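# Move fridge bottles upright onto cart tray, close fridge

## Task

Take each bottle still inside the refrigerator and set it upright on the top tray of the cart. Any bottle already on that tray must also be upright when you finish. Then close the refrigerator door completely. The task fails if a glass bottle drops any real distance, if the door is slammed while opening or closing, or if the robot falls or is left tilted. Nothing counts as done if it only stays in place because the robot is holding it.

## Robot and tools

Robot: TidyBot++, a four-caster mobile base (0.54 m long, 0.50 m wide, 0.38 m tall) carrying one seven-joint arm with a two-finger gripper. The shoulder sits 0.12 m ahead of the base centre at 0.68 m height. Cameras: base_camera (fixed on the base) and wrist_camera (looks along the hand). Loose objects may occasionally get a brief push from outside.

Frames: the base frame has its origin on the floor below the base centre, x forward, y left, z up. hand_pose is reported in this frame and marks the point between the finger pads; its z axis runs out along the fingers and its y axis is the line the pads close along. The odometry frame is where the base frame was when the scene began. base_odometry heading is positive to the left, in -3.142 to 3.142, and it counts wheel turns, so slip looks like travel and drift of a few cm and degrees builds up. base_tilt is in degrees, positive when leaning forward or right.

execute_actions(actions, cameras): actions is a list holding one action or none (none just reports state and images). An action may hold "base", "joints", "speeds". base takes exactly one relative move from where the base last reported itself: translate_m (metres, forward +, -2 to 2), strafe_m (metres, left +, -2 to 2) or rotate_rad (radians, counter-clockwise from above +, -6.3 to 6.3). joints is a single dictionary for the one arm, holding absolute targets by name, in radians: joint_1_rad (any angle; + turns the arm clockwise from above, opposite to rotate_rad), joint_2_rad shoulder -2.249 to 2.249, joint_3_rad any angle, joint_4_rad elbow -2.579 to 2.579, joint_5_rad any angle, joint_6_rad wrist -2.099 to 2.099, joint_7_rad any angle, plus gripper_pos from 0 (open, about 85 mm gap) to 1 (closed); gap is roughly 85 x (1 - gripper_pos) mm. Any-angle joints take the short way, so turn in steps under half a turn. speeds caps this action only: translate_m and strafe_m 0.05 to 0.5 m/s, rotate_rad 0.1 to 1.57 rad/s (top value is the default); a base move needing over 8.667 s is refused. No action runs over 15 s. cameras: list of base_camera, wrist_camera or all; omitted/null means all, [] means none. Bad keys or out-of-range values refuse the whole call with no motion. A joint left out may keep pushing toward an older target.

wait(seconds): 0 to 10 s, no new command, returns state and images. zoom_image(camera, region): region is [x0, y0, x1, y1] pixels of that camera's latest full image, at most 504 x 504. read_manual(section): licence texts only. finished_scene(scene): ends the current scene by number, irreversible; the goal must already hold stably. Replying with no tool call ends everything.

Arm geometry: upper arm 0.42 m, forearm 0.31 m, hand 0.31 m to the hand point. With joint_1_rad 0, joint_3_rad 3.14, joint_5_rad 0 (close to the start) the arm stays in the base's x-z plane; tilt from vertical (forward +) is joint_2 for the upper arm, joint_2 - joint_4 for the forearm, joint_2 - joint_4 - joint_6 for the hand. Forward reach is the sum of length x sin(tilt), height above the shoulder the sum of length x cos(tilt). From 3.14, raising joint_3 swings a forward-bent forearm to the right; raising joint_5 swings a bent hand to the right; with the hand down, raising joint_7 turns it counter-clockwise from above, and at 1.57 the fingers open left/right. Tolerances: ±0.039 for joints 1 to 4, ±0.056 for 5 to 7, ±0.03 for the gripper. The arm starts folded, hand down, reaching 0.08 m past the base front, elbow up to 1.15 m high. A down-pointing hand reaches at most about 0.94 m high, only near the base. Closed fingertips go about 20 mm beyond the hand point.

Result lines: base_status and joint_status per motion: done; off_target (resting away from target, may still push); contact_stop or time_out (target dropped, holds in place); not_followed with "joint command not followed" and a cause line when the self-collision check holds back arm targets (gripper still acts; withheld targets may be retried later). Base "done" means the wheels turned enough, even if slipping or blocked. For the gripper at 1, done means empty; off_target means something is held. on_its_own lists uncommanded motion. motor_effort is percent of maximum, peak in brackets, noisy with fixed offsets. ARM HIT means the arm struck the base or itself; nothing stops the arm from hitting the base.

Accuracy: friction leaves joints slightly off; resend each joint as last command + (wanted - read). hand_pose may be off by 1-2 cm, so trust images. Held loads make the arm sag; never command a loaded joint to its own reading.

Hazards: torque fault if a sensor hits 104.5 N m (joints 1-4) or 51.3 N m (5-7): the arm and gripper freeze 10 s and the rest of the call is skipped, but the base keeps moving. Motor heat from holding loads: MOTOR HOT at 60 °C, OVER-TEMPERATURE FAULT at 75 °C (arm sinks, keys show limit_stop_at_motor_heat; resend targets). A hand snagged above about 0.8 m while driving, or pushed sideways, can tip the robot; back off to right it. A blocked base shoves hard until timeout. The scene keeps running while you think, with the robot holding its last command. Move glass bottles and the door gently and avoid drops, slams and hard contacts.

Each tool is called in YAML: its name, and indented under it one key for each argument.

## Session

execute_actions:
  actions: []

Scene clock: 0.00 s.
base_odometry: x=+0.000 y=+0.000 heading=+0.000 (m, m, rad; odometry frame)
base_tilt: forward=+0.3 right=+0.3 (deg)
base_status: not commanded
joint_positions: joint_1_rad=-0.021 joint_2_rad=-0.367 joint_3_rad=+3.148 joint_4_rad=-2.537 joint_5_rad=+0.007 joint_6_rad=-0.911 joint_7_rad=+1.590 gripper_pos=+0.000
joint_status: not commanded
motor_effort: joint_1_rad=+0 joint_2_rad=-2 joint_3_rad=+0 joint_4_rad=+18 joint_5_rad=-1 joint_6_rad=+2 joint_7_rad=+1 (%)
hand_pose: x=+0.2467 y=+0.0017 z=+0.5866 quat_wxyz=(+0.002, +0.999, +0.019, +0.030) (m; base frame)
pictures: base_camera, wrist_camera
Images, in order (width x height): base_camera 644x364, wrist_camera 644x476.

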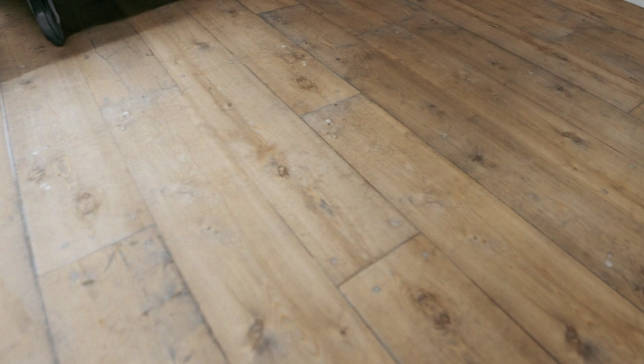

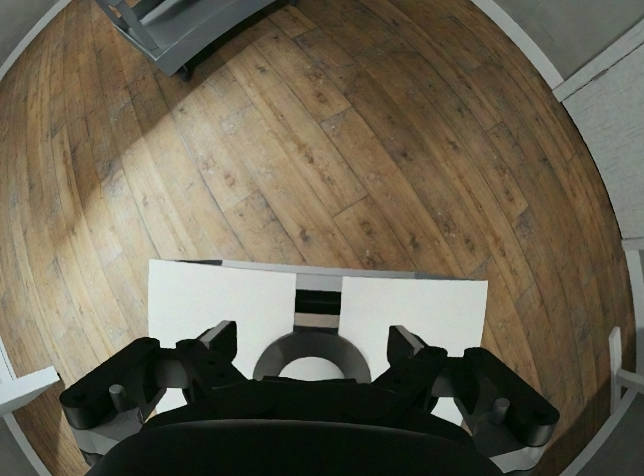

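execute_actions:
  actions:
    - {"joints":{"joint_1_rad":-0.4,"joint_2_rad":-0.6,"joint_4_rad":-2.4,"joint_6_rad":0.1}}
  cameras: ["wrist_camera"]

execute_actions:
  actions:
    - {"joints":{"joint_1_rad":-2.2}}
  cameras: ["wrist_camera"]

execute_actions:
  actions:
    - {"joints":{"joint_1_rad":-4.0}}
  cameras: ["wrist_camera"]

Scene clock: 9.80 s.
base_odometry: x=+0.000 y=+0.000 heading=+0.000 (m, m, rad; odometry frame)
base_tilt: forward=+0.3 right=+0.3 (deg)
base_status: not commanded
joint_positions: joint_1_rad=-0.390 joint_2_rad=-0.587 joint_3_rad=+3.148 joint_4_rad=-2.411 joint_5_rad=+0.007 joint_6_rad=+0.064 joint_7_rad=+1.590 gripper_pos=+0.000
joint_status: all done
motor_effort: joint_1_rad=-1(0) joint_2_rad=-2(3) joint_3_rad=+0(0) joint_4_rad=+22(22) joint_5_rad=-1(1) joint_6_rad=+9(9) joint_7_rad=+1(1) (%)
hand_pose: x=+0.4683 y=+0.1420 z=+0.8948 quat_wxyz=(-0.115, +0.755, +0.156, +0.627) (m; base frame)
pictures: wrist_camera
Images, in order (width x height): wrist_camera 644x476.

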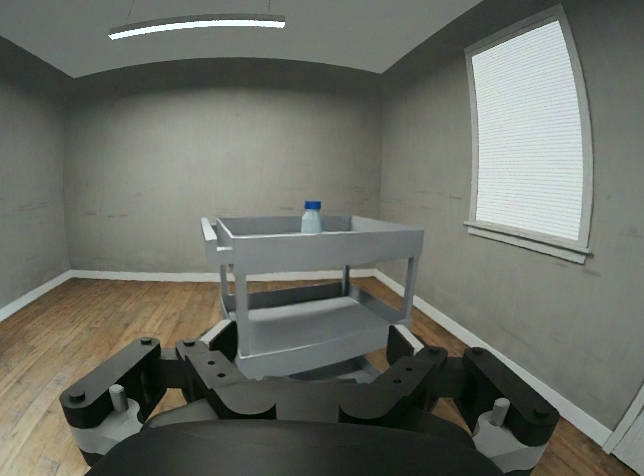

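Scene clock: 12.77 s.
base_odometry: x=+0.000 y=+0.000 heading=+0.000 (m, m, rad; odometry frame)
base_tilt: forward=+0.3 right=+0.3 (deg)
base_status: not commanded
joint_positions: joint_1_rad=-2.190 joint_2_rad=-0.587 joint_3_rad=+3.148 joint_4_rad=-2.411 joint_5_rad=+0.007 joint_6_rad=+0.064 joint_7_rad=+1.590 gripper_pos=+0.000
joint_status: all done
motor_effort: joint_1_rad=+0(0) joint_2_rad=-2(1) joint_3_rad=+0(1) joint_4_rad=+22(22) joint_5_rad=+0(1) joint_6_rad=+9(9) joint_7_rad=+1(1) (%)
hand_pose: x=-0.0986 y=+0.3079 z=+0.8948 quat_wxyz=(-0.562, +0.347, +0.688, +0.299) (m; base frame)
pictures: wrist_camera
Images, in order (width x height): wrist_camera 644x476.

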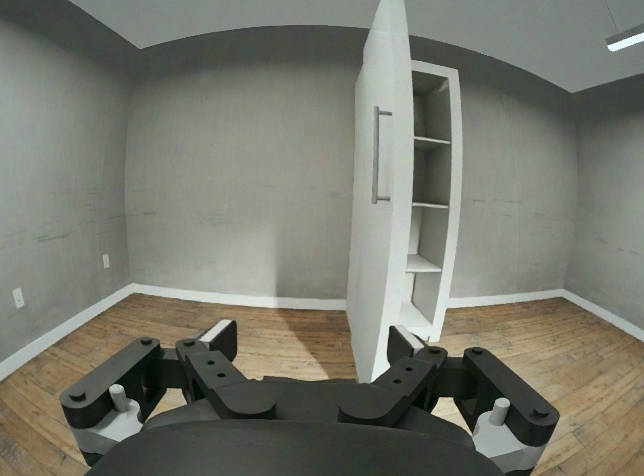

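Scene clock: 15.73 s.
base_odometry: x=+0.000 y=+0.000 heading=+0.000 (m, m, rad; odometry frame)
base_tilt: forward=+0.3 right=+0.4 (deg)
base_status: not commanded
joint_positions: joint_1_rad=-3.990 joint_2_rad=-0.587 joint_3_rad=+3.148 joint_4_rad=-2.411 joint_5_rad=+0.007 joint_6_rad=+0.064 joint_7_rad=+1.590 gripper_pos=+0.000
joint_status: all done
motor_effort: joint_1_rad=+0(1) joint_2_rad=-2(1) joint_3_rad=+0(1) joint_4_rad=+22(22) joint_5_rad=-1(1) joint_6_rad=+10(9) joint_7_rad=+1(1) (%)
hand_pose: x=-0.1314 y=-0.2819 z=+0.8948 quat_wxyz=(-0.584, -0.324, +0.700, -0.254) (m; base frame)
pictures: wrist_camera
Images, in order (width x height): wrist_camera 644x476.

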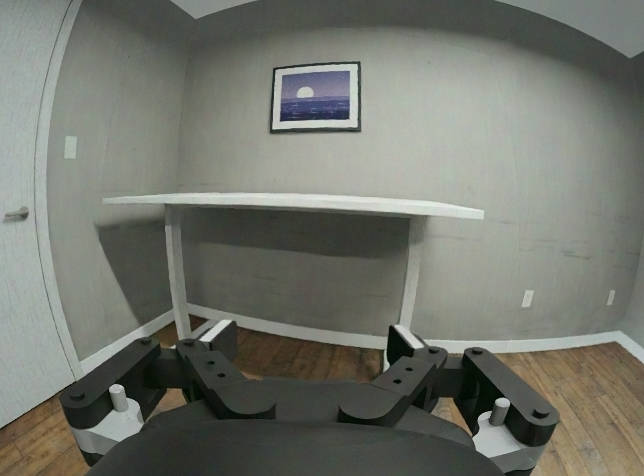

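execute_actions:
  actions:
    - {"base":{"rotate_rad":2.17},"joints":{"joint_1_rad":0.02,"joint_2_rad":-0.5,"joint_4_rad":-2.4,"joint_6_rad":0.35}}
  cameras: ["wrist_camera"]

execute_actions:
  actions:
    - {"base":{"strafe_m":-0.55}}

Scene clock: 26.90 s.
base_odometry: x=+0.000 y=+0.000 heading=+2.169 (m, m, rad; odometry frame)
base_tilt: forward=+0.3 right=+0.3 (deg)
base_status: done
joint_positions: joint_1_rad=-6.253 joint_2_rad=-0.521 joint_3_rad=+3.148 joint_4_rad=-2.411 joint_5_rad=+0.007 joint_6_rad=+0.302 joint_7_rad=+1.590 gripper_pos=+0.000
joint_status: all done
motor_effort: joint_1_rad=+0(1) joint_2_rad=-3(3) joint_3_rad=+0(1) joint_4_rad=+22(23) joint_5_rad=+0(0) joint_6_rad=+10(10) joint_7_rad=+1(1) (%)
hand_pose: x=+0.5190 y=-0.0133 z=+0.9426 quat_wxyz=(-0.020, -0.713, +0.004, -0.701) (m; base frame)
pictures: wrist_camera
Images, in order (width x height): wrist_camera 644x476.

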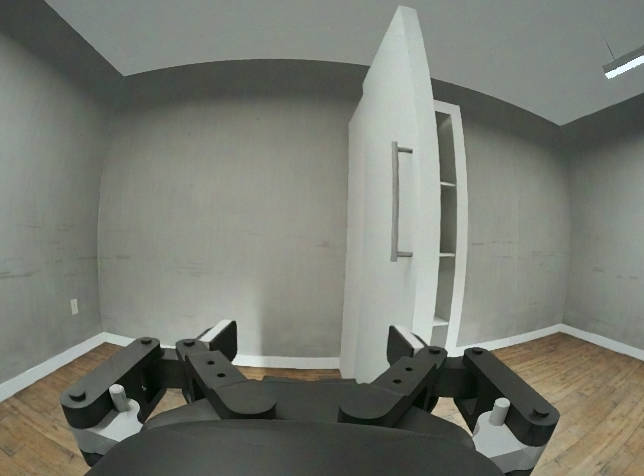

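Scene clock: 29.37 s.
base_odometry: x=+0.454 y=+0.311 heading=+2.170 (m, m, rad; odometry frame)
base_tilt: forward=+0.3 right=+0.4 (deg)
base_status: done
joint_positions: joint_1_rad=-6.254 joint_2_rad=-0.521 joint_3_rad=+3.148 joint_4_rad=-2.411 joint_5_rad=+0.007 joint_6_rad=+0.302 joint_7_rad=+1.590 gripper_pos=+0.000
joint_status: not commanded
motor_effort: joint_1_rad=-1(0) joint_2_rad=-4(4) joint_3_rad=+0(3) joint_4_rad=+22(22) joint_5_rad=-1(1) joint_6_rad=+9(9) joint_7_rad=+0(1) (%)
hand_pose: x=+0.5192 y=-0.0130 z=+0.9424 quat_wxyz=(-0.020, -0.713, +0.004, -0.701) (m; base frame)
pictures: base_camera, wrist_camera
Images, in order (width x height): base_camera 644x364, wrist_camera 644x476.

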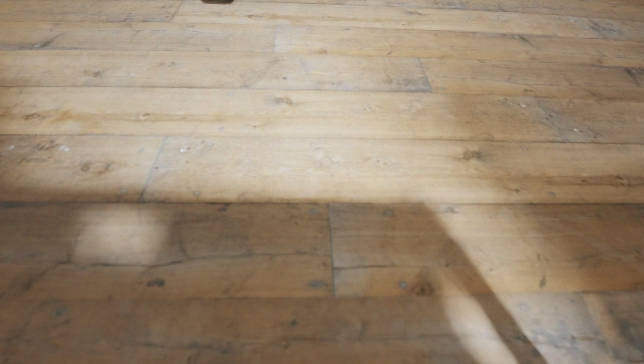

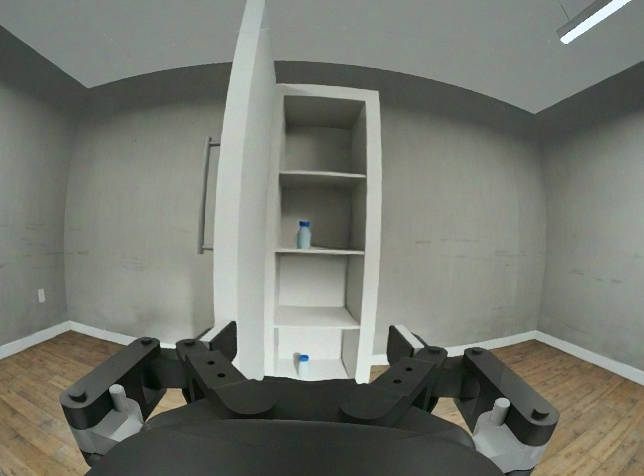

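execute_actions:
  actions:
    - {"base":{"strafe_m":-0.15},"joints":{"joint_1_rad":-0.36,"joint_2_rad":-0.29,"joint_4_rad":-1.655,"joint_6_rad":-0.55}}
  cameras: []

execute_actions:
  actions:
    - {"base":{"translate_m":0.6}}

Scene clock: 42.50 s.
base_odometry: x=+0.578 y=+0.396 heading=+2.172 (m, m, rad; odometry frame)
base_tilt: forward=+0.3 right=+0.3 (deg)
base_status: done
joint_positions: joint_1_rad=-6.632 joint_2_rad=-0.310 joint_3_rad=+3.151 joint_4_rad=-1.672 joint_5_rad=+0.007 joint_6_rad=-0.503 joint_7_rad=+1.590 gripper_pos=+0.000
joint_status: all done
motor_effort: joint_1_rad=+0(1) joint_2_rad=-11(11) joint_3_rad=+0(2) joint_4_rad=+22(23) joint_5_rad=-1(2) joint_6_rad=+9(11) joint_7_rad=+0(1) (%)
hand_pose: x=+0.5691 y=+0.1584 z=+1.0573 quat_wxyz=(+0.093, -0.790, -0.144, -0.588) (m; base frame)
pictures: none
No camera images: the call's "cameras" was empty. Leave "cameras" out to get every camera's image.

Scene clock: 45.07 s.
base_odometry: x=+0.239 y=+0.891 heading=+2.172 (m, m, rad; odometry frame)
base_tilt: forward=+0.3 right=+0.3 (deg)
base_status: done
joint_positions: joint_1_rad=-6.635 joint_2_rad=-0.296 joint_3_rad=+3.150 joint_4_rad=-1.670 joint_5_rad=+0.007 joint_6_rad=-0.507 joint_7_rad=+1.590 gripper_pos=+0.000
joint_status: not commanded
motor_effort: joint_1_rad=-1(2) joint_2_rad=-11(14) joint_3_rad=+0(4) joint_4_rad=+22(24) joint_5_rad=-1(0) joint_6_rad=+9(11) joint_7_rad=+1(0) (%)
hand_pose: x=+0.5733 y=+0.1616 z=+1.0508 quat_wxyz=(+0.093, -0.794, -0.146, -0.582) (m; base frame)
pictures: base_camera, wrist_camera
Images, in order (width x height): base_camera 644x364, wrist_camera 644x476.

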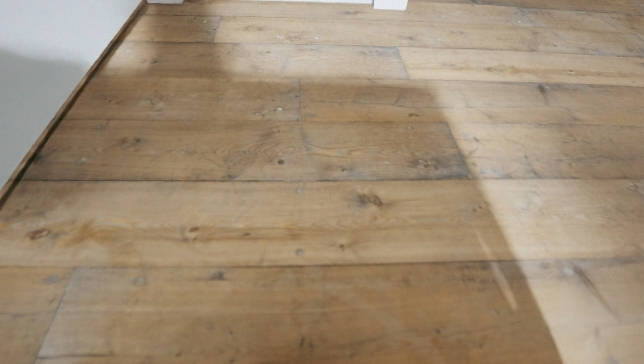

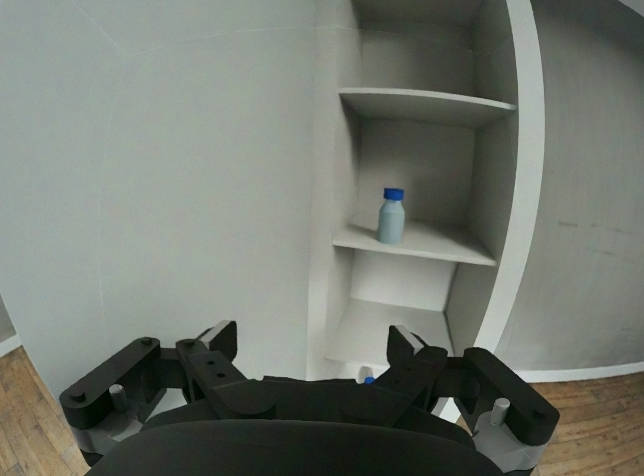

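execute_actions:
  actions:
    - {"base":{"translate_m":0.45},"joints":{"joint_2_rad":-0.27},"speeds":{"translate_m":0.3}}

Scene clock: 52.70 s.
base_odometry: x=-0.016 y=+1.262 heading=+2.171 (m, m, rad; odometry frame)
base_tilt: forward=+0.3 right=+0.4 (deg)
base_status: done
joint_positions: joint_1_rad=-6.635 joint_2_rad=-0.277 joint_3_rad=+3.150 joint_4_rad=-1.669 joint_5_rad=+0.007 joint_6_rad=-0.507 joint_7_rad=+1.590 gripper_pos=+0.000
joint_status: all done
motor_effort: joint_1_rad=+0(1) joint_2_rad=-12(15) joint_3_rad=+0(1) joint_4_rad=+22(23) joint_5_rad=-1(1) joint_6_rad=+8(9) joint_7_rad=+1(0) (%)
hand_pose: x=+0.5796 y=+0.1639 z=+1.0420 quat_wxyz=(+0.092, -0.800, -0.147, -0.575) (m; base frame)
pictures: base_camera, wrist_camera
Images, in order (width x height): base_camera 644x364, wrist_camera 644x476.

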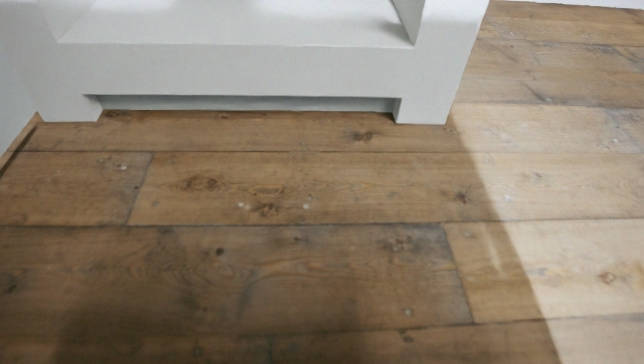

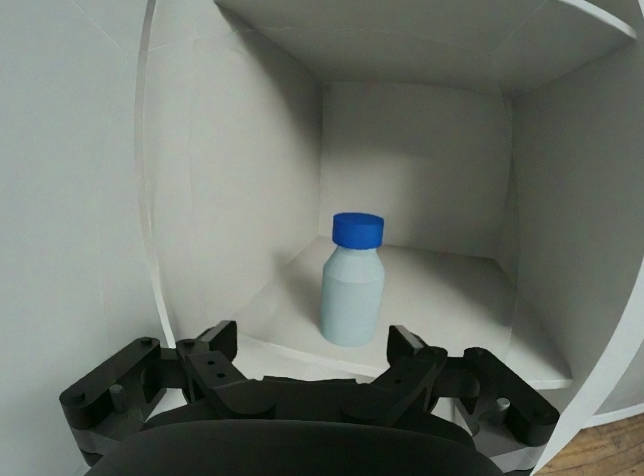

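execute_actions:
  actions:
    - {"base":{"translate_m":0.12},"joints":{"joint_1_rad":-0.385},"speeds":{"translate_m":0.12}}
  cameras: ["wrist_camera"]

Scene clock: 58.23 s.
base_odometry: x=-0.083 y=+1.361 heading=+2.171 (m, m, rad; odometry frame)
base_tilt: forward=+0.3 right=+0.3 (deg)
base_status: done
joint_positions: joint_1_rad=-6.661 joint_2_rad=-0.273 joint_3_rad=+3.150 joint_4_rad=-1.669 joint_5_rad=+0.007 joint_6_rad=-0.507 joint_7_rad=+1.590 gripper_pos=+0.000
joint_status: all done
motor_effort: joint_1_rad=+0(1) joint_2_rad=-12(15) joint_3_rad=+0(1) joint_4_rad=+22(23) joint_5_rad=-1(0) joint_6_rad=+9(9) joint_7_rad=+1(0) (%)
hand_pose: x=+0.5764 y=+0.1766 z=+1.0401 quat_wxyz=(+0.099, -0.799, -0.158, -0.572) (m; base frame)
pictures: wrist_camera
Images, in order (width x height): wrist_camera 644x476.

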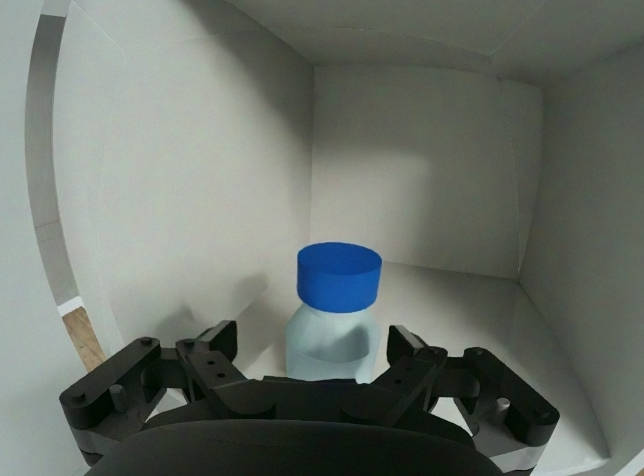

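execute_actions:
  actions:
    - {"base":{"translate_m":0.055},"joints":{"joint_2_rad":-0.315},"speeds":{"translate_m":0.05}}
  cameras: ["wrist_camera"]

Scene clock: 63.83 s.
base_odometry: x=-0.114 y=+1.407 heading=+2.171 (m, m, rad; odometry frame)
base_tilt: forward=+0.3 right=+0.3 (deg)
base_status: done
joint_positions: joint_1_rad=-6.661 joint_2_rad=-0.303 joint_3_rad=+3.150 joint_4_rad=-1.669 joint_5_rad=+0.007 joint_6_rad=-0.507 joint_7_rad=+1.590 gripper_pos=+0.000
joint_status: all done
motor_effort: joint_1_rad=+0(0) joint_2_rad=-11(14) joint_3_rad=+0(1) joint_4_rad=+22(23) joint_5_rad=+0(0) joint_6_rad=+9(9) joint_7_rad=+1(0) (%)
hand_pose: x=+0.5665 y=+0.1726 z=+1.0543 quat_wxyz=(+0.101, -0.790, -0.156, -0.584) (m; base frame)
pictures: wrist_camera
Images, in order (width x height): wrist_camera 644x476.

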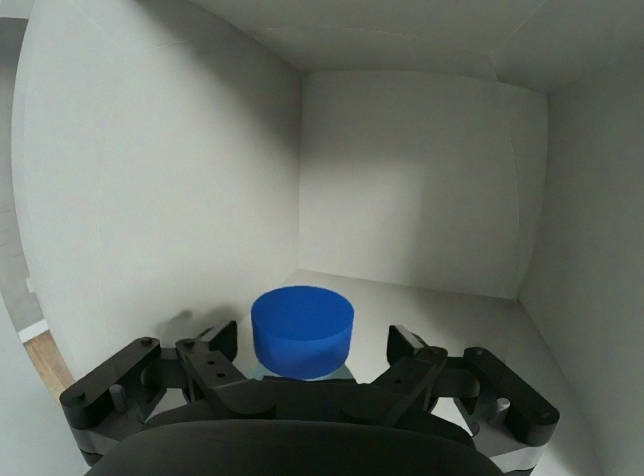

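execute_actions:
  actions:
    - {"joints":{"gripper_pos":1}}
  cameras: ["wrist_camera"]

execute_actions:
  actions:
    - {"joints":{"joint_2_rad":-0.41,"joint_4_rad":-1.63,"joint_6_rad":-0.47}}
  cameras: []

execute_actions:
  actions:
    - {"base":{"translate_m":-0.8},"speeds":{"translate_m":0.3}}
  cameras: ["wrist_camera"]

execute_actions:
  actions:
    - {"base":{"rotate_rad":-2.0},"joints":{"joint_1_rad":0.02,"joint_2_rad":-0.6,"joint_4_rad":-1.8,"joint_6_rad":-0.5},"speeds":{"rotate_rad":0.8}}

Scene clock: 72.40 s.
base_odometry: x=-0.114 y=+1.407 heading=+2.171 (m, m, rad; odometry frame)
base_tilt: forward=+0.3 right=+0.3 (deg)
base_status: not commanded
joint_positions: joint_1_rad=-6.663 joint_2_rad=-0.303 joint_3_rad=+3.150 joint_4_rad=-1.668 joint_5_rad=+0.007 joint_6_rad=-0.508 joint_7_rad=+1.590 gripper_pos=+0.441
joint_status: gripper_pos off_target (ended at +0.441, target +1.000)
motor_effort: joint_1_rad=-1(1) joint_2_rad=-11(11) joint_3_rad=-1(2) joint_4_rad=+22(23) joint_5_rad=-1(0) joint_6_rad=+9(10) joint_7_rad=+1(0) (%)
hand_pose: x=+0.5662 y=+0.1733 z=+1.0547 quat_wxyz=(+0.101, -0.790, -0.157, -0.584) (m; base frame)
pictures: wrist_camera
Images, in order (width x height): wrist_camera 644x476.

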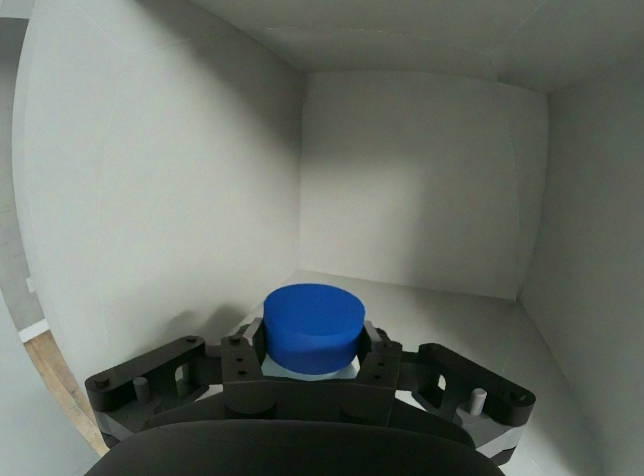

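Scene clock: 73.43 s.
base_odometry: x=-0.114 y=+1.407 heading=+2.171 (m, m, rad; odometry frame)
base_tilt: forward=+0.3 right=+0.3 (deg)
base_status: not commanded
joint_positions: joint_1_rad=-6.663 joint_2_rad=-0.383 joint_3_rad=+3.150 joint_4_rad=-1.666 joint_5_rad=+0.007 joint_6_rad=-0.508 joint_7_rad=+1.590 gripper_pos=+0.441
joint_status: all done
motor_effort: joint_1_rad=+0(1) joint_2_rad=-11(18) joint_3_rad=+0(0) joint_4_rad=+27(28) joint_5_rad=-1(2) joint_6_rad=+14(12) joint_7_rad=+1(1) (%)
hand_pose: x=+0.5371 y=+0.1616 z=+1.0928 quat_wxyz=(+0.107, -0.766, -0.152, -0.615) (m; base frame)
pictures: none
No camera images: the call's "cameras" was empty. Leave "cameras" out to get every camera's image.

Scene clock: 77.10 s.
base_odometry: x=+0.338 y=+0.747 heading=+2.171 (m, m, rad; odometry frame)
base_tilt: forward=+0.3 right=+0.3 (deg)
base_status: done
joint_positions: joint_1_rad=-6.664 joint_2_rad=-0.389 joint_3_rad=+3.148 joint_4_rad=-1.666 joint_5_rad=+0.007 joint_6_rad=-0.508 joint_7_rad=+1.590 gripper_pos=+0.441
joint_status: not commanded
motor_effort: joint_1_rad=+0(2) joint_2_rad=-11(16) joint_3_rad=+0(5) joint_4_rad=+27(28) joint_5_rad=-1(0) joint_6_rad=+13(14) joint_7_rad=+1(1) (%)
hand_pose: x=+0.5341 y=+0.1623 z=+1.0956 quat_wxyz=(+0.108, -0.764, -0.153, -0.618) (m; base frame)
pictures: wrist_camera
Images, in order (width x height): wrist_camera 644x476.

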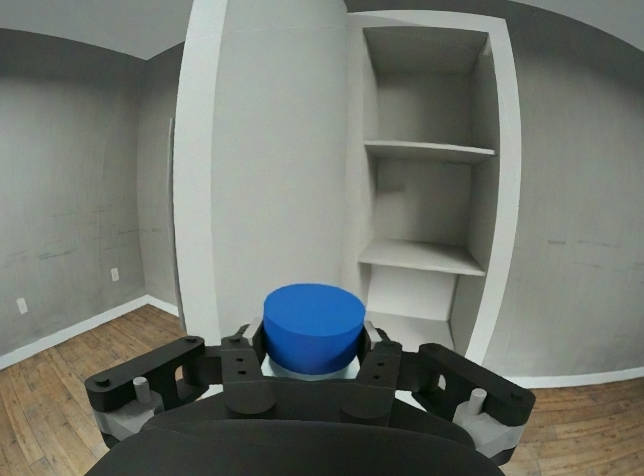

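Scene clock: 80.40 s.
base_odometry: x=+0.338 y=+0.747 heading=+0.172 (m, m, rad; odometry frame)
base_tilt: forward=+0.3 right=+0.3 (deg)
base_status: done
joint_positions: joint_1_rad=-6.270 joint_2_rad=-0.568 joint_3_rad=+3.149 joint_4_rad=-1.806 joint_5_rad=+0.007 joint_6_rad=-0.508 joint_7_rad=+1.590 gripper_pos=+0.441
joint_status: all done
motor_effort: joint_1_rad=+0(2) joint_2_rad=-5(13) joint_3_rad=+0(4) joint_4_rad=+27(27) joint_5_rad=-1(0) joint_6_rad=+13(14) joint_7_rad=+1(1) (%)
hand_pose: x=+0.4963 y=-0.0089 z=+1.0850 quat_wxyz=(-0.014, -0.766, +0.000, -0.642) (m; base frame)
pictures: base_camera, wrist_camera
Images, in order (width x height): base_camera 644x364, wrist_camera 644x476.

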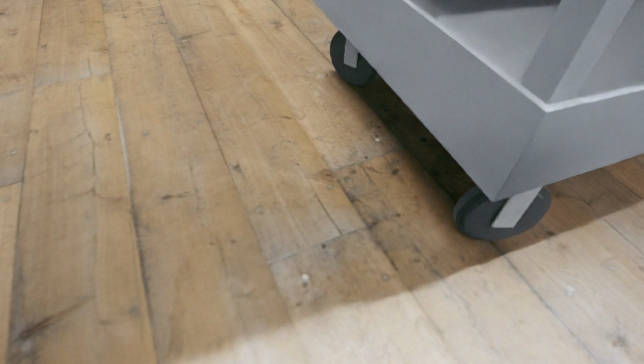

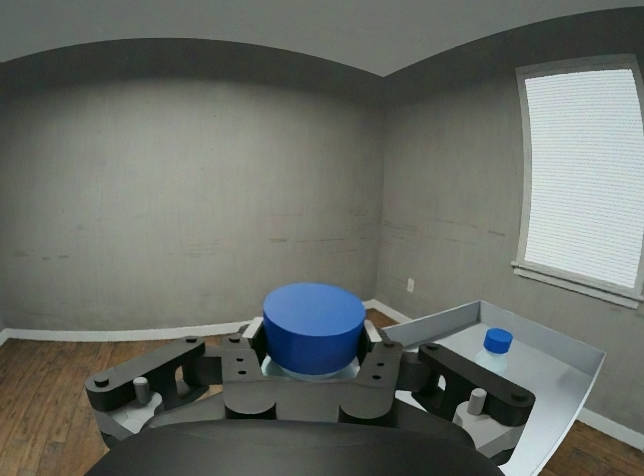

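execute_actions:
  actions:
    - {"base":{"rotate_rad":-1.24},"speeds":{"rotate_rad":0.7}}
  cameras: []

execute_actions:
  actions:
    - {"base":{"translate_m":-0.17}}
  cameras: []

execute_actions:
  actions:
    - {"base":{"strafe_m":0.66},"joints":{"joint_2_rad":-0.37,"joint_4_rad":-1.64,"joint_6_rad":-0.47},"speeds":{"strafe_m":0.3}}

Scene clock: 92.00 s.
base_odometry: x=+0.338 y=+0.747 heading=-1.066 (m, m, rad; odometry frame)
base_tilt: forward=+0.3 right=+0.3 (deg)
base_status: done
joint_positions: joint_1_rad=-6.269 joint_2_rad=-0.568 joint_3_rad=+3.148 joint_4_rad=-1.806 joint_5_rad=+0.007 joint_6_rad=-0.508 joint_7_rad=+1.590 gripper_pos=+0.441
joint_status: not commanded
motor_effort: joint_1_rad=+0(1) joint_2_rad=-5(5) joint_3_rad=+0(3) joint_4_rad=+27(27) joint_5_rad=-1(0) joint_6_rad=+13(13) joint_7_rad=+1(1) (%)
hand_pose: x=+0.4963 y=-0.0087 z=+1.0850 quat_wxyz=(-0.015, -0.766, +0.000, -0.642) (m; base frame)
pictures: none
No camera images: the call's "cameras" was empty. Leave "cameras" out to get every camera's image.

Scene clock: 93.57 s.
base_odometry: x=+0.256 y=+0.896 heading=-1.067 (m, m, rad; odometry frame)
base_tilt: forward=+0.3 right=+0.4 (deg)
base_status: done
joint_positions: joint_1_rad=-6.269 joint_2_rad=-0.583 joint_3_rad=+3.148 joint_4_rad=-1.809 joint_5_rad=+0.007 joint_6_rad=-0.508 joint_7_rad=+1.590 gripper_pos=+0.441
joint_status: not commanded
motor_effort: joint_1_rad=-1(0) joint_2_rad=-4(9) joint_3_rad=+0(2) joint_4_rad=+27(28) joint_5_rad=-1(1) joint_6_rad=+13(15) joint_7_rad=+1(1) (%)
hand_pose: x=+0.4901 y=-0.0086 z=+1.0891 quat_wxyz=(-0.015, -0.762, +0.000, -0.647) (m; base frame)
pictures: none
No camera images: the call's "cameras" was empty. Leave "cameras" out to get every camera's image.

Scene clock: 96.73 s.
base_odometry: x=+0.834 y=+1.215 heading=-1.067 (m, m, rad; odometry frame)
base_tilt: forward=+0.3 right=+0.3 (deg)
base_status: done
joint_positions: joint_1_rad=-6.268 joint_2_rad=-0.352 joint_3_rad=+3.148 joint_4_rad=-1.683 joint_5_rad=+0.007 joint_6_rad=-0.508 joint_7_rad=+1.590 gripper_pos=+0.441
joint_status: joint_4_rad off_target (ended at -1.683, target -1.640); the others done
motor_effort: joint_1_rad=+0(2) joint_2_rad=-13(15) joint_3_rad=+0(3) joint_4_rad=+27(28) joint_5_rad=-1(2) joint_6_rad=+13(13) joint_7_rad=+1(1) (%)
hand_pose: x=+0.5793 y=-0.0101 z=+1.0687 quat_wxyz=(-0.015, -0.795, +0.000, -0.606) (m; base frame)
pictures: base_camera, wrist_camera
Images, in order (width x height): base_camera 644x364, wrist_camera 644x476.

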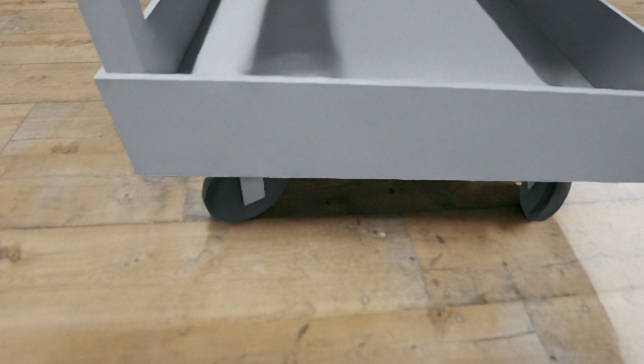

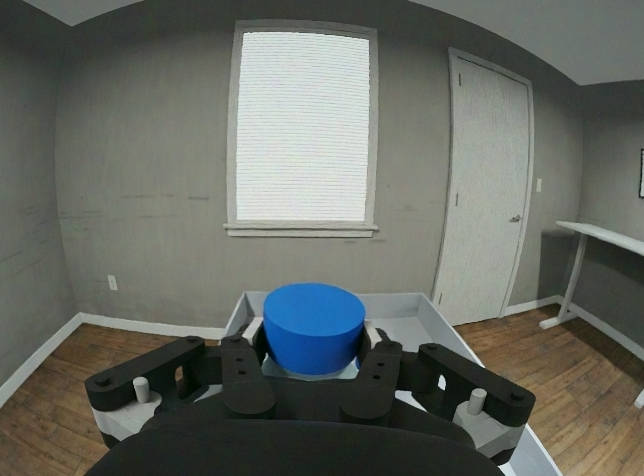

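execute_actions:
  actions:
    - {"base":{"translate_m":-0.03},"joints":{"joint_2_rad":-0.30,"joint_4_rad":-1.82,"joint_6_rad":-0.32}}
  cameras: ["wrist_camera"]

Scene clock: 103.13 s.
base_odometry: x=+0.819 y=+1.241 heading=-1.067 (m, m, rad; odometry frame)
base_tilt: forward=+0.3 right=+0.3 (deg)
base_status: done
joint_positions: joint_1_rad=-6.268 joint_2_rad=-0.285 joint_3_rad=+3.148 joint_4_rad=-1.836 joint_5_rad=+0.007 joint_6_rad=-0.394 joint_7_rad=+1.590 gripper_pos=+0.441
joint_status: joint_6_rad off_target (ended at -0.394, target -0.320); the others done
motor_effort: joint_1_rad=-1(1) joint_2_rad=-16(18) joint_3_rad=+0(2) joint_4_rad=+27(30) joint_5_rad=+0(1) joint_6_rad=+13(13) joint_7_rad=+0(1) (%)
hand_pose: x=+0.6048 y=-0.0101 z=+0.9782 quat_wxyz=(-0.014, -0.826, -0.001, -0.563) (m; base frame)
pictures: wrist_camera
Images, in order (width x height): wrist_camera 644x476.

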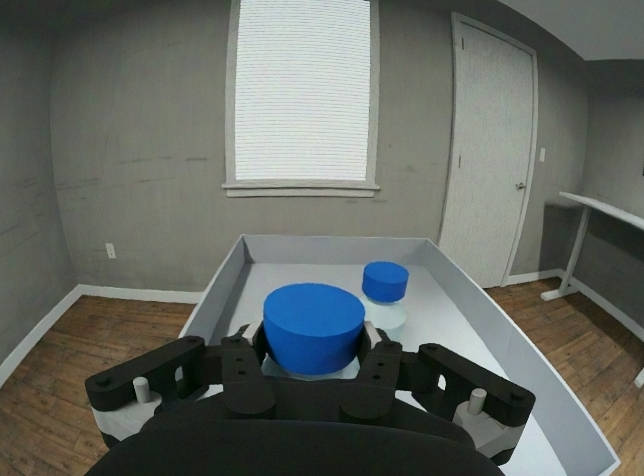

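execute_actions:
  actions:
    - {"joints":{"joint_4_rad":-1.98,"joint_6_rad":-0.12}}
  cameras: []

execute_actions:
  actions:
    - {"joints":{"joint_4_rad":-2.07,"joint_6_rad":-0.05}}
  cameras: ["wrist_camera"]

Scene clock: 107.40 s.
base_odometry: x=+0.819 y=+1.241 heading=-1.067 (m, m, rad; odometry frame)
base_tilt: forward=+0.2 right=+0.4 (deg)
base_status: not commanded
joint_positions: joint_1_rad=-6.268 joint_2_rad=-0.285 joint_3_rad=+3.148 joint_4_rad=-1.994 joint_5_rad=+0.007 joint_6_rad=-0.194 joint_7_rad=+1.590 gripper_pos=+0.441
joint_status: joint_6_rad off_target (ended at -0.194, target -0.120); the others done
motor_effort: joint_1_rad=+0(0) joint_2_rad=-16(17) joint_3_rad=+0(0) joint_4_rad=+27(28) joint_5_rad=+0(1) joint_6_rad=+13(13) joint_7_rad=+1(0) (%)
hand_pose: x=+0.6063 y=-0.0097 z=+0.9405 quat_wxyz=(-0.014, -0.815, -0.001, -0.580) (m; base frame)
pictures: none
No camera images: the call's "cameras" was empty. Leave "cameras" out to get every camera's image.

Scene clock: 108.30 s.
base_odometry: x=+0.819 y=+1.241 heading=-1.067 (m, m, rad; odometry frame)
base_tilt: forward=+0.3 right=+0.3 (deg)
base_status: not commanded
joint_positions: joint_1_rad=-6.268 joint_2_rad=-0.286 joint_3_rad=+3.148 joint_4_rad=-2.069 joint_5_rad=+0.007 joint_6_rad=-0.113 joint_7_rad=+1.590 gripper_pos=+0.441
joint_status: joint_6_rad off_target (ended at -0.113, target -0.050); the others done
motor_effort: joint_1_rad=+0(0) joint_2_rad=-14(16) joint_3_rad=+0(1) joint_4_rad=+25(27) joint_5_rad=-1(0) joint_6_rad=+12(15) joint_7_rad=+1(1) (%)
hand_pose: x=+0.6026 y=-0.0094 z=+0.9198 quat_wxyz=(-0.013, -0.812, -0.002, -0.583) (m; base frame)
pictures: wrist_camera
Images, in order (width x height): wrist_camera 644x476.

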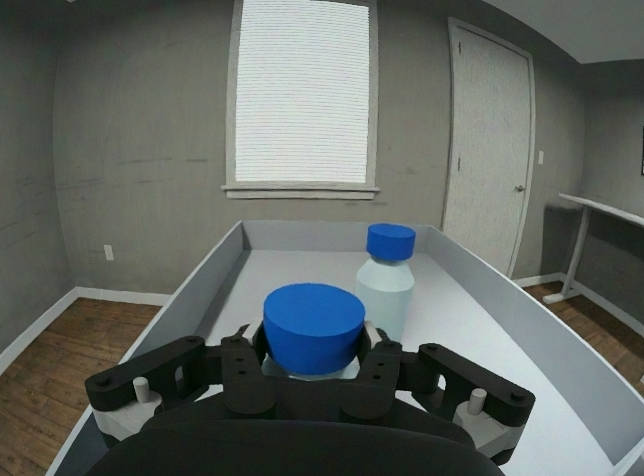

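execute_actions:
  actions:
    - {"joints":{"gripper_pos":0}}
  cameras: []

execute_actions:
  actions:
    - {"base":{"translate_m":-0.22},"speeds":{"translate_m":0.2}}
  cameras: ["wrist_camera"]

execute_actions:
  actions:
    - {"base":{"rotate_rad":3.238},"joints":{"joint_2_rad":-0.3,"joint_4_rad":-2.3,"joint_6_rad":-0.4}}
  cameras: ["wrist_camera"]

execute_actions:
  actions:
    - {"base":{"strafe_m":0.63},"joints":{"joint_1_rad":-0.1,"joint_2_rad":1.0,"joint_4_rad":-1.69,"joint_6_rad":0.6},"speeds":{"strafe_m":0.3}}

Scene clock: 123.33 s.
base_odometry: x=+0.819 y=+1.241 heading=-1.067 (m, m, rad; odometry frame)
base_tilt: forward=+0.3 right=+0.3 (deg)
base_status: not commanded
joint_positions: joint_1_rad=-6.268 joint_2_rad=-0.288 joint_3_rad=+3.148 joint_4_rad=-2.069 joint_5_rad=+0.007 joint_6_rad=-0.097 joint_7_rad=+1.590 gripper_pos=+0.000
joint_status: all done
motor_effort: joint_1_rad=-1(1) joint_2_rad=-12(16) joint_3_rad=+0(1) joint_4_rad=+22(27) joint_5_rad=+0(2) joint_6_rad=+9(12) joint_7_rad=+1(1) (%)
hand_pose: x=+0.6036 y=-0.0094 z=+0.9255 quat_wxyz=(-0.014, -0.807, -0.002, -0.590) (m; base frame)
pictures: none
No camera images: the call's "cameras" was empty. Leave "cameras" out to get every camera's image.

Scene clock: 125.20 s.
base_odometry: x=+0.713 y=+1.434 heading=-1.067 (m, m, rad; odometry frame)
base_tilt: forward=+0.2 right=+0.4 (deg)
base_status: done
joint_positions: joint_1_rad=-6.268 joint_2_rad=-0.293 joint_3_rad=+3.148 joint_4_rad=-2.069 joint_5_rad=+0.007 joint_6_rad=-0.095 joint_7_rad=+1.590 gripper_pos=+0.000
joint_status: not commanded
motor_effort: joint_1_rad=+0(0) joint_2_rad=-12(15) joint_3_rad=+0(1) joint_4_rad=+22(23) joint_5_rad=-1(1) joint_6_rad=+9(9) joint_7_rad=+0(1) (%)
hand_pose: x=+0.6025 y=-0.0094 z=+0.9283 quat_wxyz=(-0.014, -0.805, -0.002, -0.593) (m; base frame)
pictures: wrist_camera
Images, in order (width x height): wrist_camera 644x476.

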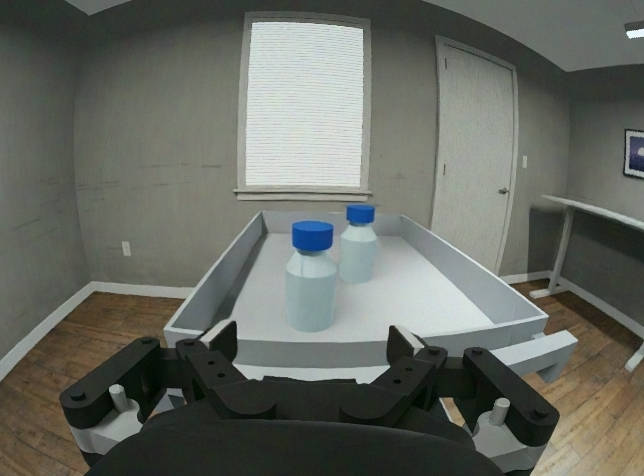

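Scene clock: 128.60 s.
base_odometry: x=+0.713 y=+1.434 heading=+2.169 (m, m, rad; odometry frame)
base_tilt: forward=+0.3 right=+0.3 (deg)
base_status: done
joint_positions: joint_1_rad=-6.267 joint_2_rad=-0.293 joint_3_rad=+3.149 joint_4_rad=-2.291 joint_5_rad=+0.007 joint_6_rad=-0.359 joint_7_rad=+1.590 gripper_pos=+0.000
joint_status: all done
motor_effort: joint_1_rad=+0(2) joint_2_rad=-9(13) joint_3_rad=+0(3) joint_4_rad=+20(22) joint_5_rad=-1(1) joint_6_rad=+7(10) joint_7_rad=+1(1) (%)
hand_pose: x=+0.5036 y=-0.0083 z=+0.7343 quat_wxyz=(-0.010, -0.924, -0.001, -0.382) (m; base frame)
pictures: wrist_camera
Images, in order (width x height): wrist_camera 644x476.

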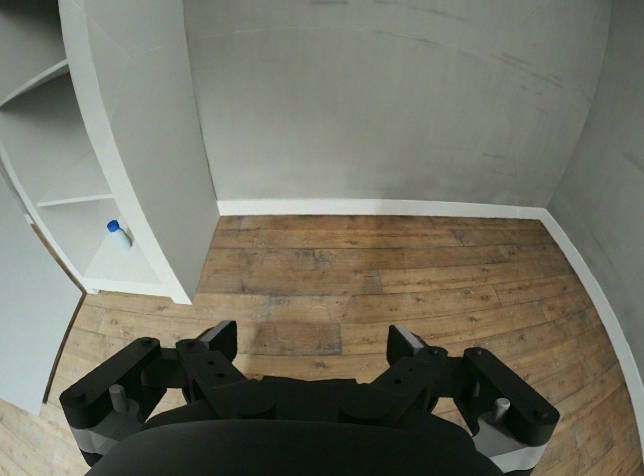

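Scene clock: 131.70 s.
base_odometry: x=+0.193 y=+1.078 heading=+2.171 (m, m, rad; odometry frame)
base_tilt: forward=+0.3 right=+0.3 (deg)
base_status: done
joint_positions: joint_1_rad=-6.385 joint_2_rad=+0.991 joint_3_rad=+3.149 joint_4_rad=-1.709 joint_5_rad=+0.007 joint_6_rad=+0.552 joint_7_rad=+1.590 gripper_pos=+0.000
joint_status: all done
motor_effort: joint_1_rad=+0(1) joint_2_rad=-44(46) joint_3_rad=-1(2) joint_4_rad=+12(20) joint_5_rad=-1(1) joint_6_rad=+8(8) joint_7_rad=+2(1) (%)
hand_pose: x=+0.8624 y=+0.0744 z=+0.4581 quat_wxyz=(+0.016, -0.877, -0.057, -0.476) (m; base frame)
pictures: base_camera, wrist_camera
Images, in order (width x height): base_camera 644x364, wrist_camera 644x476.

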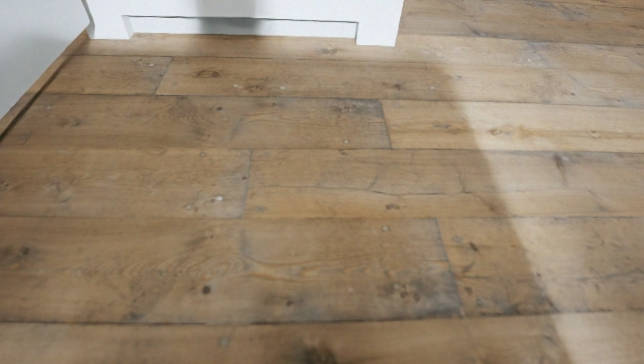

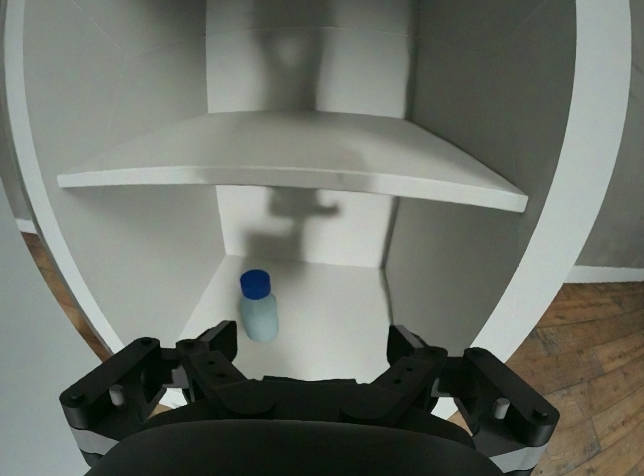

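execute_actions:
  actions:
    - {"base":{"strafe_m":0.08},"joints":{"joint_1_rad":-0.2,"joint_2_rad":1.44,"joint_4_rad":-1.68,"joint_6_rad":0.97}}
  cameras: []

execute_actions:
  actions:
    - {"base":{"translate_m":0.2},"speeds":{"translate_m":0.15}}

Scene clock: 138.43 s.
base_odometry: x=+0.127 y=+1.033 heading=+2.172 (m, m, rad; odometry frame)
base_tilt: forward=+0.3 right=+0.3 (deg)
base_status: done
joint_positions: joint_1_rad=-6.472 joint_2_rad=+1.440 joint_3_rad=+3.148 joint_4_rad=-1.696 joint_5_rad=+0.007 joint_6_rad=+0.923 joint_7_rad=+1.590 gripper_pos=+0.000
joint_status: all done
motor_effort: joint_1_rad=+0(4) joint_2_rad=-43(47) joint_3_rad=-1(2) joint_4_rad=+5(12) joint_5_rad=-1(2) joint_6_rad=+8(9) joint_7_rad=+1(1) (%)
hand_pose: x=+0.7757 y=+0.1248 z=+0.2359 quat_wxyz=(+0.036, -0.889, -0.097, -0.446) (m; base frame)
pictures: none
No camera images: the call's "cameras" was empty. Leave "cameras" out to get every camera's image.

Scene clock: 140.47 s.
base_odometry: x=+0.014 y=+1.197 heading=+2.173 (m, m, rad; odometry frame)
base_tilt: forward=+0.2 right=+0.3 (deg)
base_status: done
joint_positions: joint_1_rad=-6.474 joint_2_rad=+1.440 joint_3_rad=+3.148 joint_4_rad=-1.691 joint_5_rad=+0.007 joint_6_rad=+0.924 joint_7_rad=+1.590 gripper_pos=+0.000
joint_status: not commanded
motor_effort: joint_1_rad=+0(2) joint_2_rad=-43(45) joint_3_rad=-1(2) joint_4_rad=+5(6) joint_5_rad=-1(2) joint_6_rad=+8(8) joint_7_rad=+1(1) (%)
hand_pose: x=+0.7776 y=+0.1272 z=+0.2373 quat_wxyz=(+0.037, -0.887, -0.098, -0.449) (m; base frame)
pictures: base_camera, wrist_camera
Images, in order (width x height): base_camera 644x364, wrist_camera 644x476.

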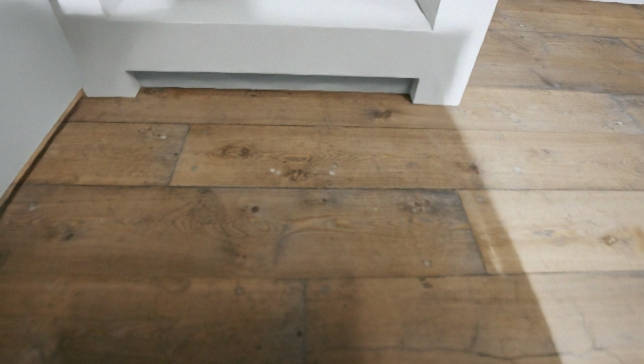

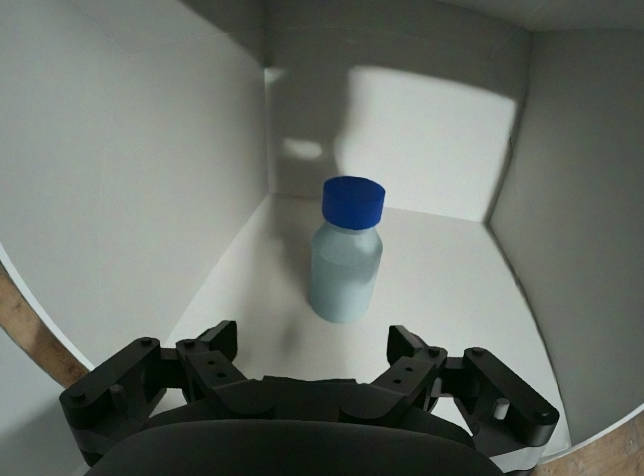

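execute_actions:
  actions:
    - {"base":{"translate_m":0.09},"joints":{"joint_1_rad":-0.16,"joint_2_rad":1.415},"speeds":{"translate_m":0.1}}
  cameras: ["wrist_camera"]

Scene clock: 148.00 s.
base_odometry: x=-0.037 y=+1.271 heading=+2.174 (m, m, rad; odometry frame)
base_tilt: forward=+0.3 right=+0.3 (deg)
base_status: done
joint_positions: joint_1_rad=-6.446 joint_2_rad=+1.429 joint_3_rad=+3.148 joint_4_rad=-1.690 joint_5_rad=+0.007 joint_6_rad=+0.924 joint_7_rad=+1.590 gripper_pos=+0.000
joint_status: all done
motor_effort: joint_1_rad=+0(5) joint_2_rad=-43(45) joint_3_rad=-1(2) joint_4_rad=+5(6) joint_5_rad=+0(2) joint_6_rad=+7(8) joint_7_rad=+1(1) (%)
hand_pose: x=+0.7867 y=+0.1093 z=+0.2453 quat_wxyz=(+0.031, -0.886, -0.085, -0.455) (m; base frame)
pictures: wrist_camera
Images, in order (width x height): wrist_camera 644x476.

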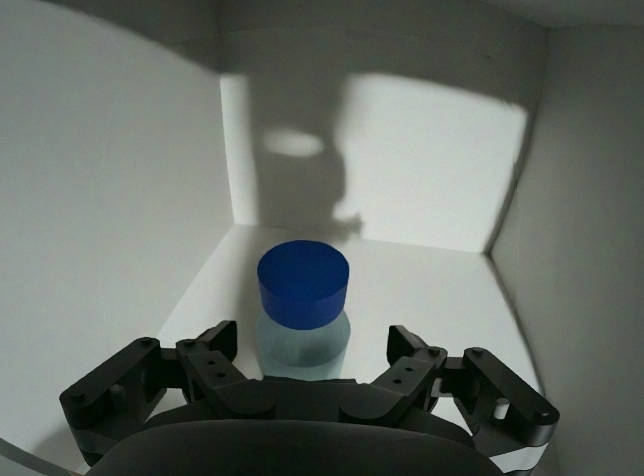

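execute_actions:
  actions:
    - {"base":{"strafe_m":0.012}}
  cameras: []

execute_actions:
  actions:
    - {"base":{"translate_m":0.035},"speeds":{"translate_m":0.06}}
  cameras: ["wrist_camera"]

execute_actions:
  actions:
    - {"joints":{"gripper_pos":1}}
  cameras: ["wrist_camera"]

Scene clock: 153.20 s.
base_odometry: x=-0.047 y=+1.265 heading=+2.173 (m, m, rad; odometry frame)
base_tilt: forward=+0.4 right=+0.4 (deg)
base_status: done
joint_positions: joint_1_rad=-6.446 joint_2_rad=+1.429 joint_3_rad=+3.148 joint_4_rad=-1.690 joint_5_rad=+0.007 joint_6_rad=+0.924 joint_7_rad=+1.590 gripper_pos=+0.000
joint_status: not commanded
motor_effort: joint_1_rad=+0(5) joint_2_rad=-43(44) joint_3_rad=-1(3) joint_4_rad=+5(6) joint_5_rad=-1(2) joint_6_rad=+8(8) joint_7_rad=+0(0) (%)
hand_pose: x=+0.7866 y=+0.1094 z=+0.2453 quat_wxyz=(+0.031, -0.886, -0.085, -0.455) (m; base frame)
pictures: none
No camera images: the call's "cameras" was empty. Leave "cameras" out to get every camera's image.

Scene clock: 154.30 s.
base_odometry: x=-0.067 y=+1.294 heading=+2.174 (m, m, rad; odometry frame)
base_tilt: forward=+0.3 right=+0.3 (deg)
base_status: done
joint_positions: joint_1_rad=-6.446 joint_2_rad=+1.428 joint_3_rad=+3.148 joint_4_rad=-1.689 joint_5_rad=+0.007 joint_6_rad=+0.925 joint_7_rad=+1.590 gripper_pos=+0.000
joint_status: not commanded
motor_effort: joint_1_rad=+0(4) joint_2_rad=-43(46) joint_3_rad=-1(3) joint_4_rad=+5(6) joint_5_rad=-1(0) joint_6_rad=+7(8) joint_7_rad=+0(1) (%)
hand_pose: x=+0.7871 y=+0.1093 z=+0.2458 quat_wxyz=(+0.031, -0.886, -0.085, -0.456) (m; base frame)
pictures: wrist_camera
Images, in order (width x height): wrist_camera 644x476.

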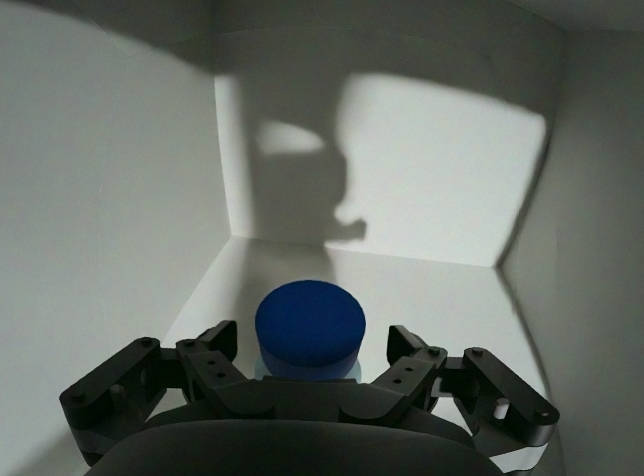

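Scene clock: 155.40 s.
base_odometry: x=-0.067 y=+1.294 heading=+2.174 (m, m, rad; odometry frame)
base_tilt: forward=+0.3 right=+0.3 (deg)
base_status: not commanded
joint_positions: joint_1_rad=-6.446 joint_2_rad=+1.428 joint_3_rad=+3.148 joint_4_rad=-1.689 joint_5_rad=+0.007 joint_6_rad=+0.926 joint_7_rad=+1.590 gripper_pos=+0.433
joint_status: gripper_pos off_target (ended at +0.433, target +1.000)
motor_effort: joint_1_rad=+0(3) joint_2_rad=-45(47) joint_3_rad=-1(1) joint_4_rad=+5(7) joint_5_rad=-1(2) joint_6_rad=+8(10) joint_7_rad=+1(0) (%)
hand_pose: x=+0.7875 y=+0.1094 z=+0.2463 quat_wxyz=(+0.031, -0.885, -0.085, -0.456) (m; base frame)
pictures: wrist_camera
Images, in order (width x height): wrist_camera 644x476.

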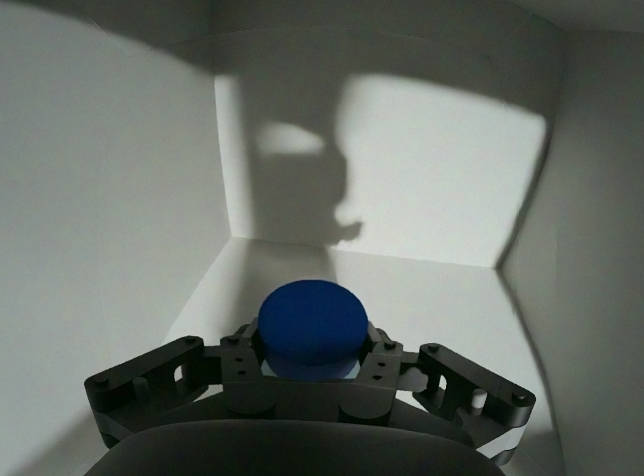

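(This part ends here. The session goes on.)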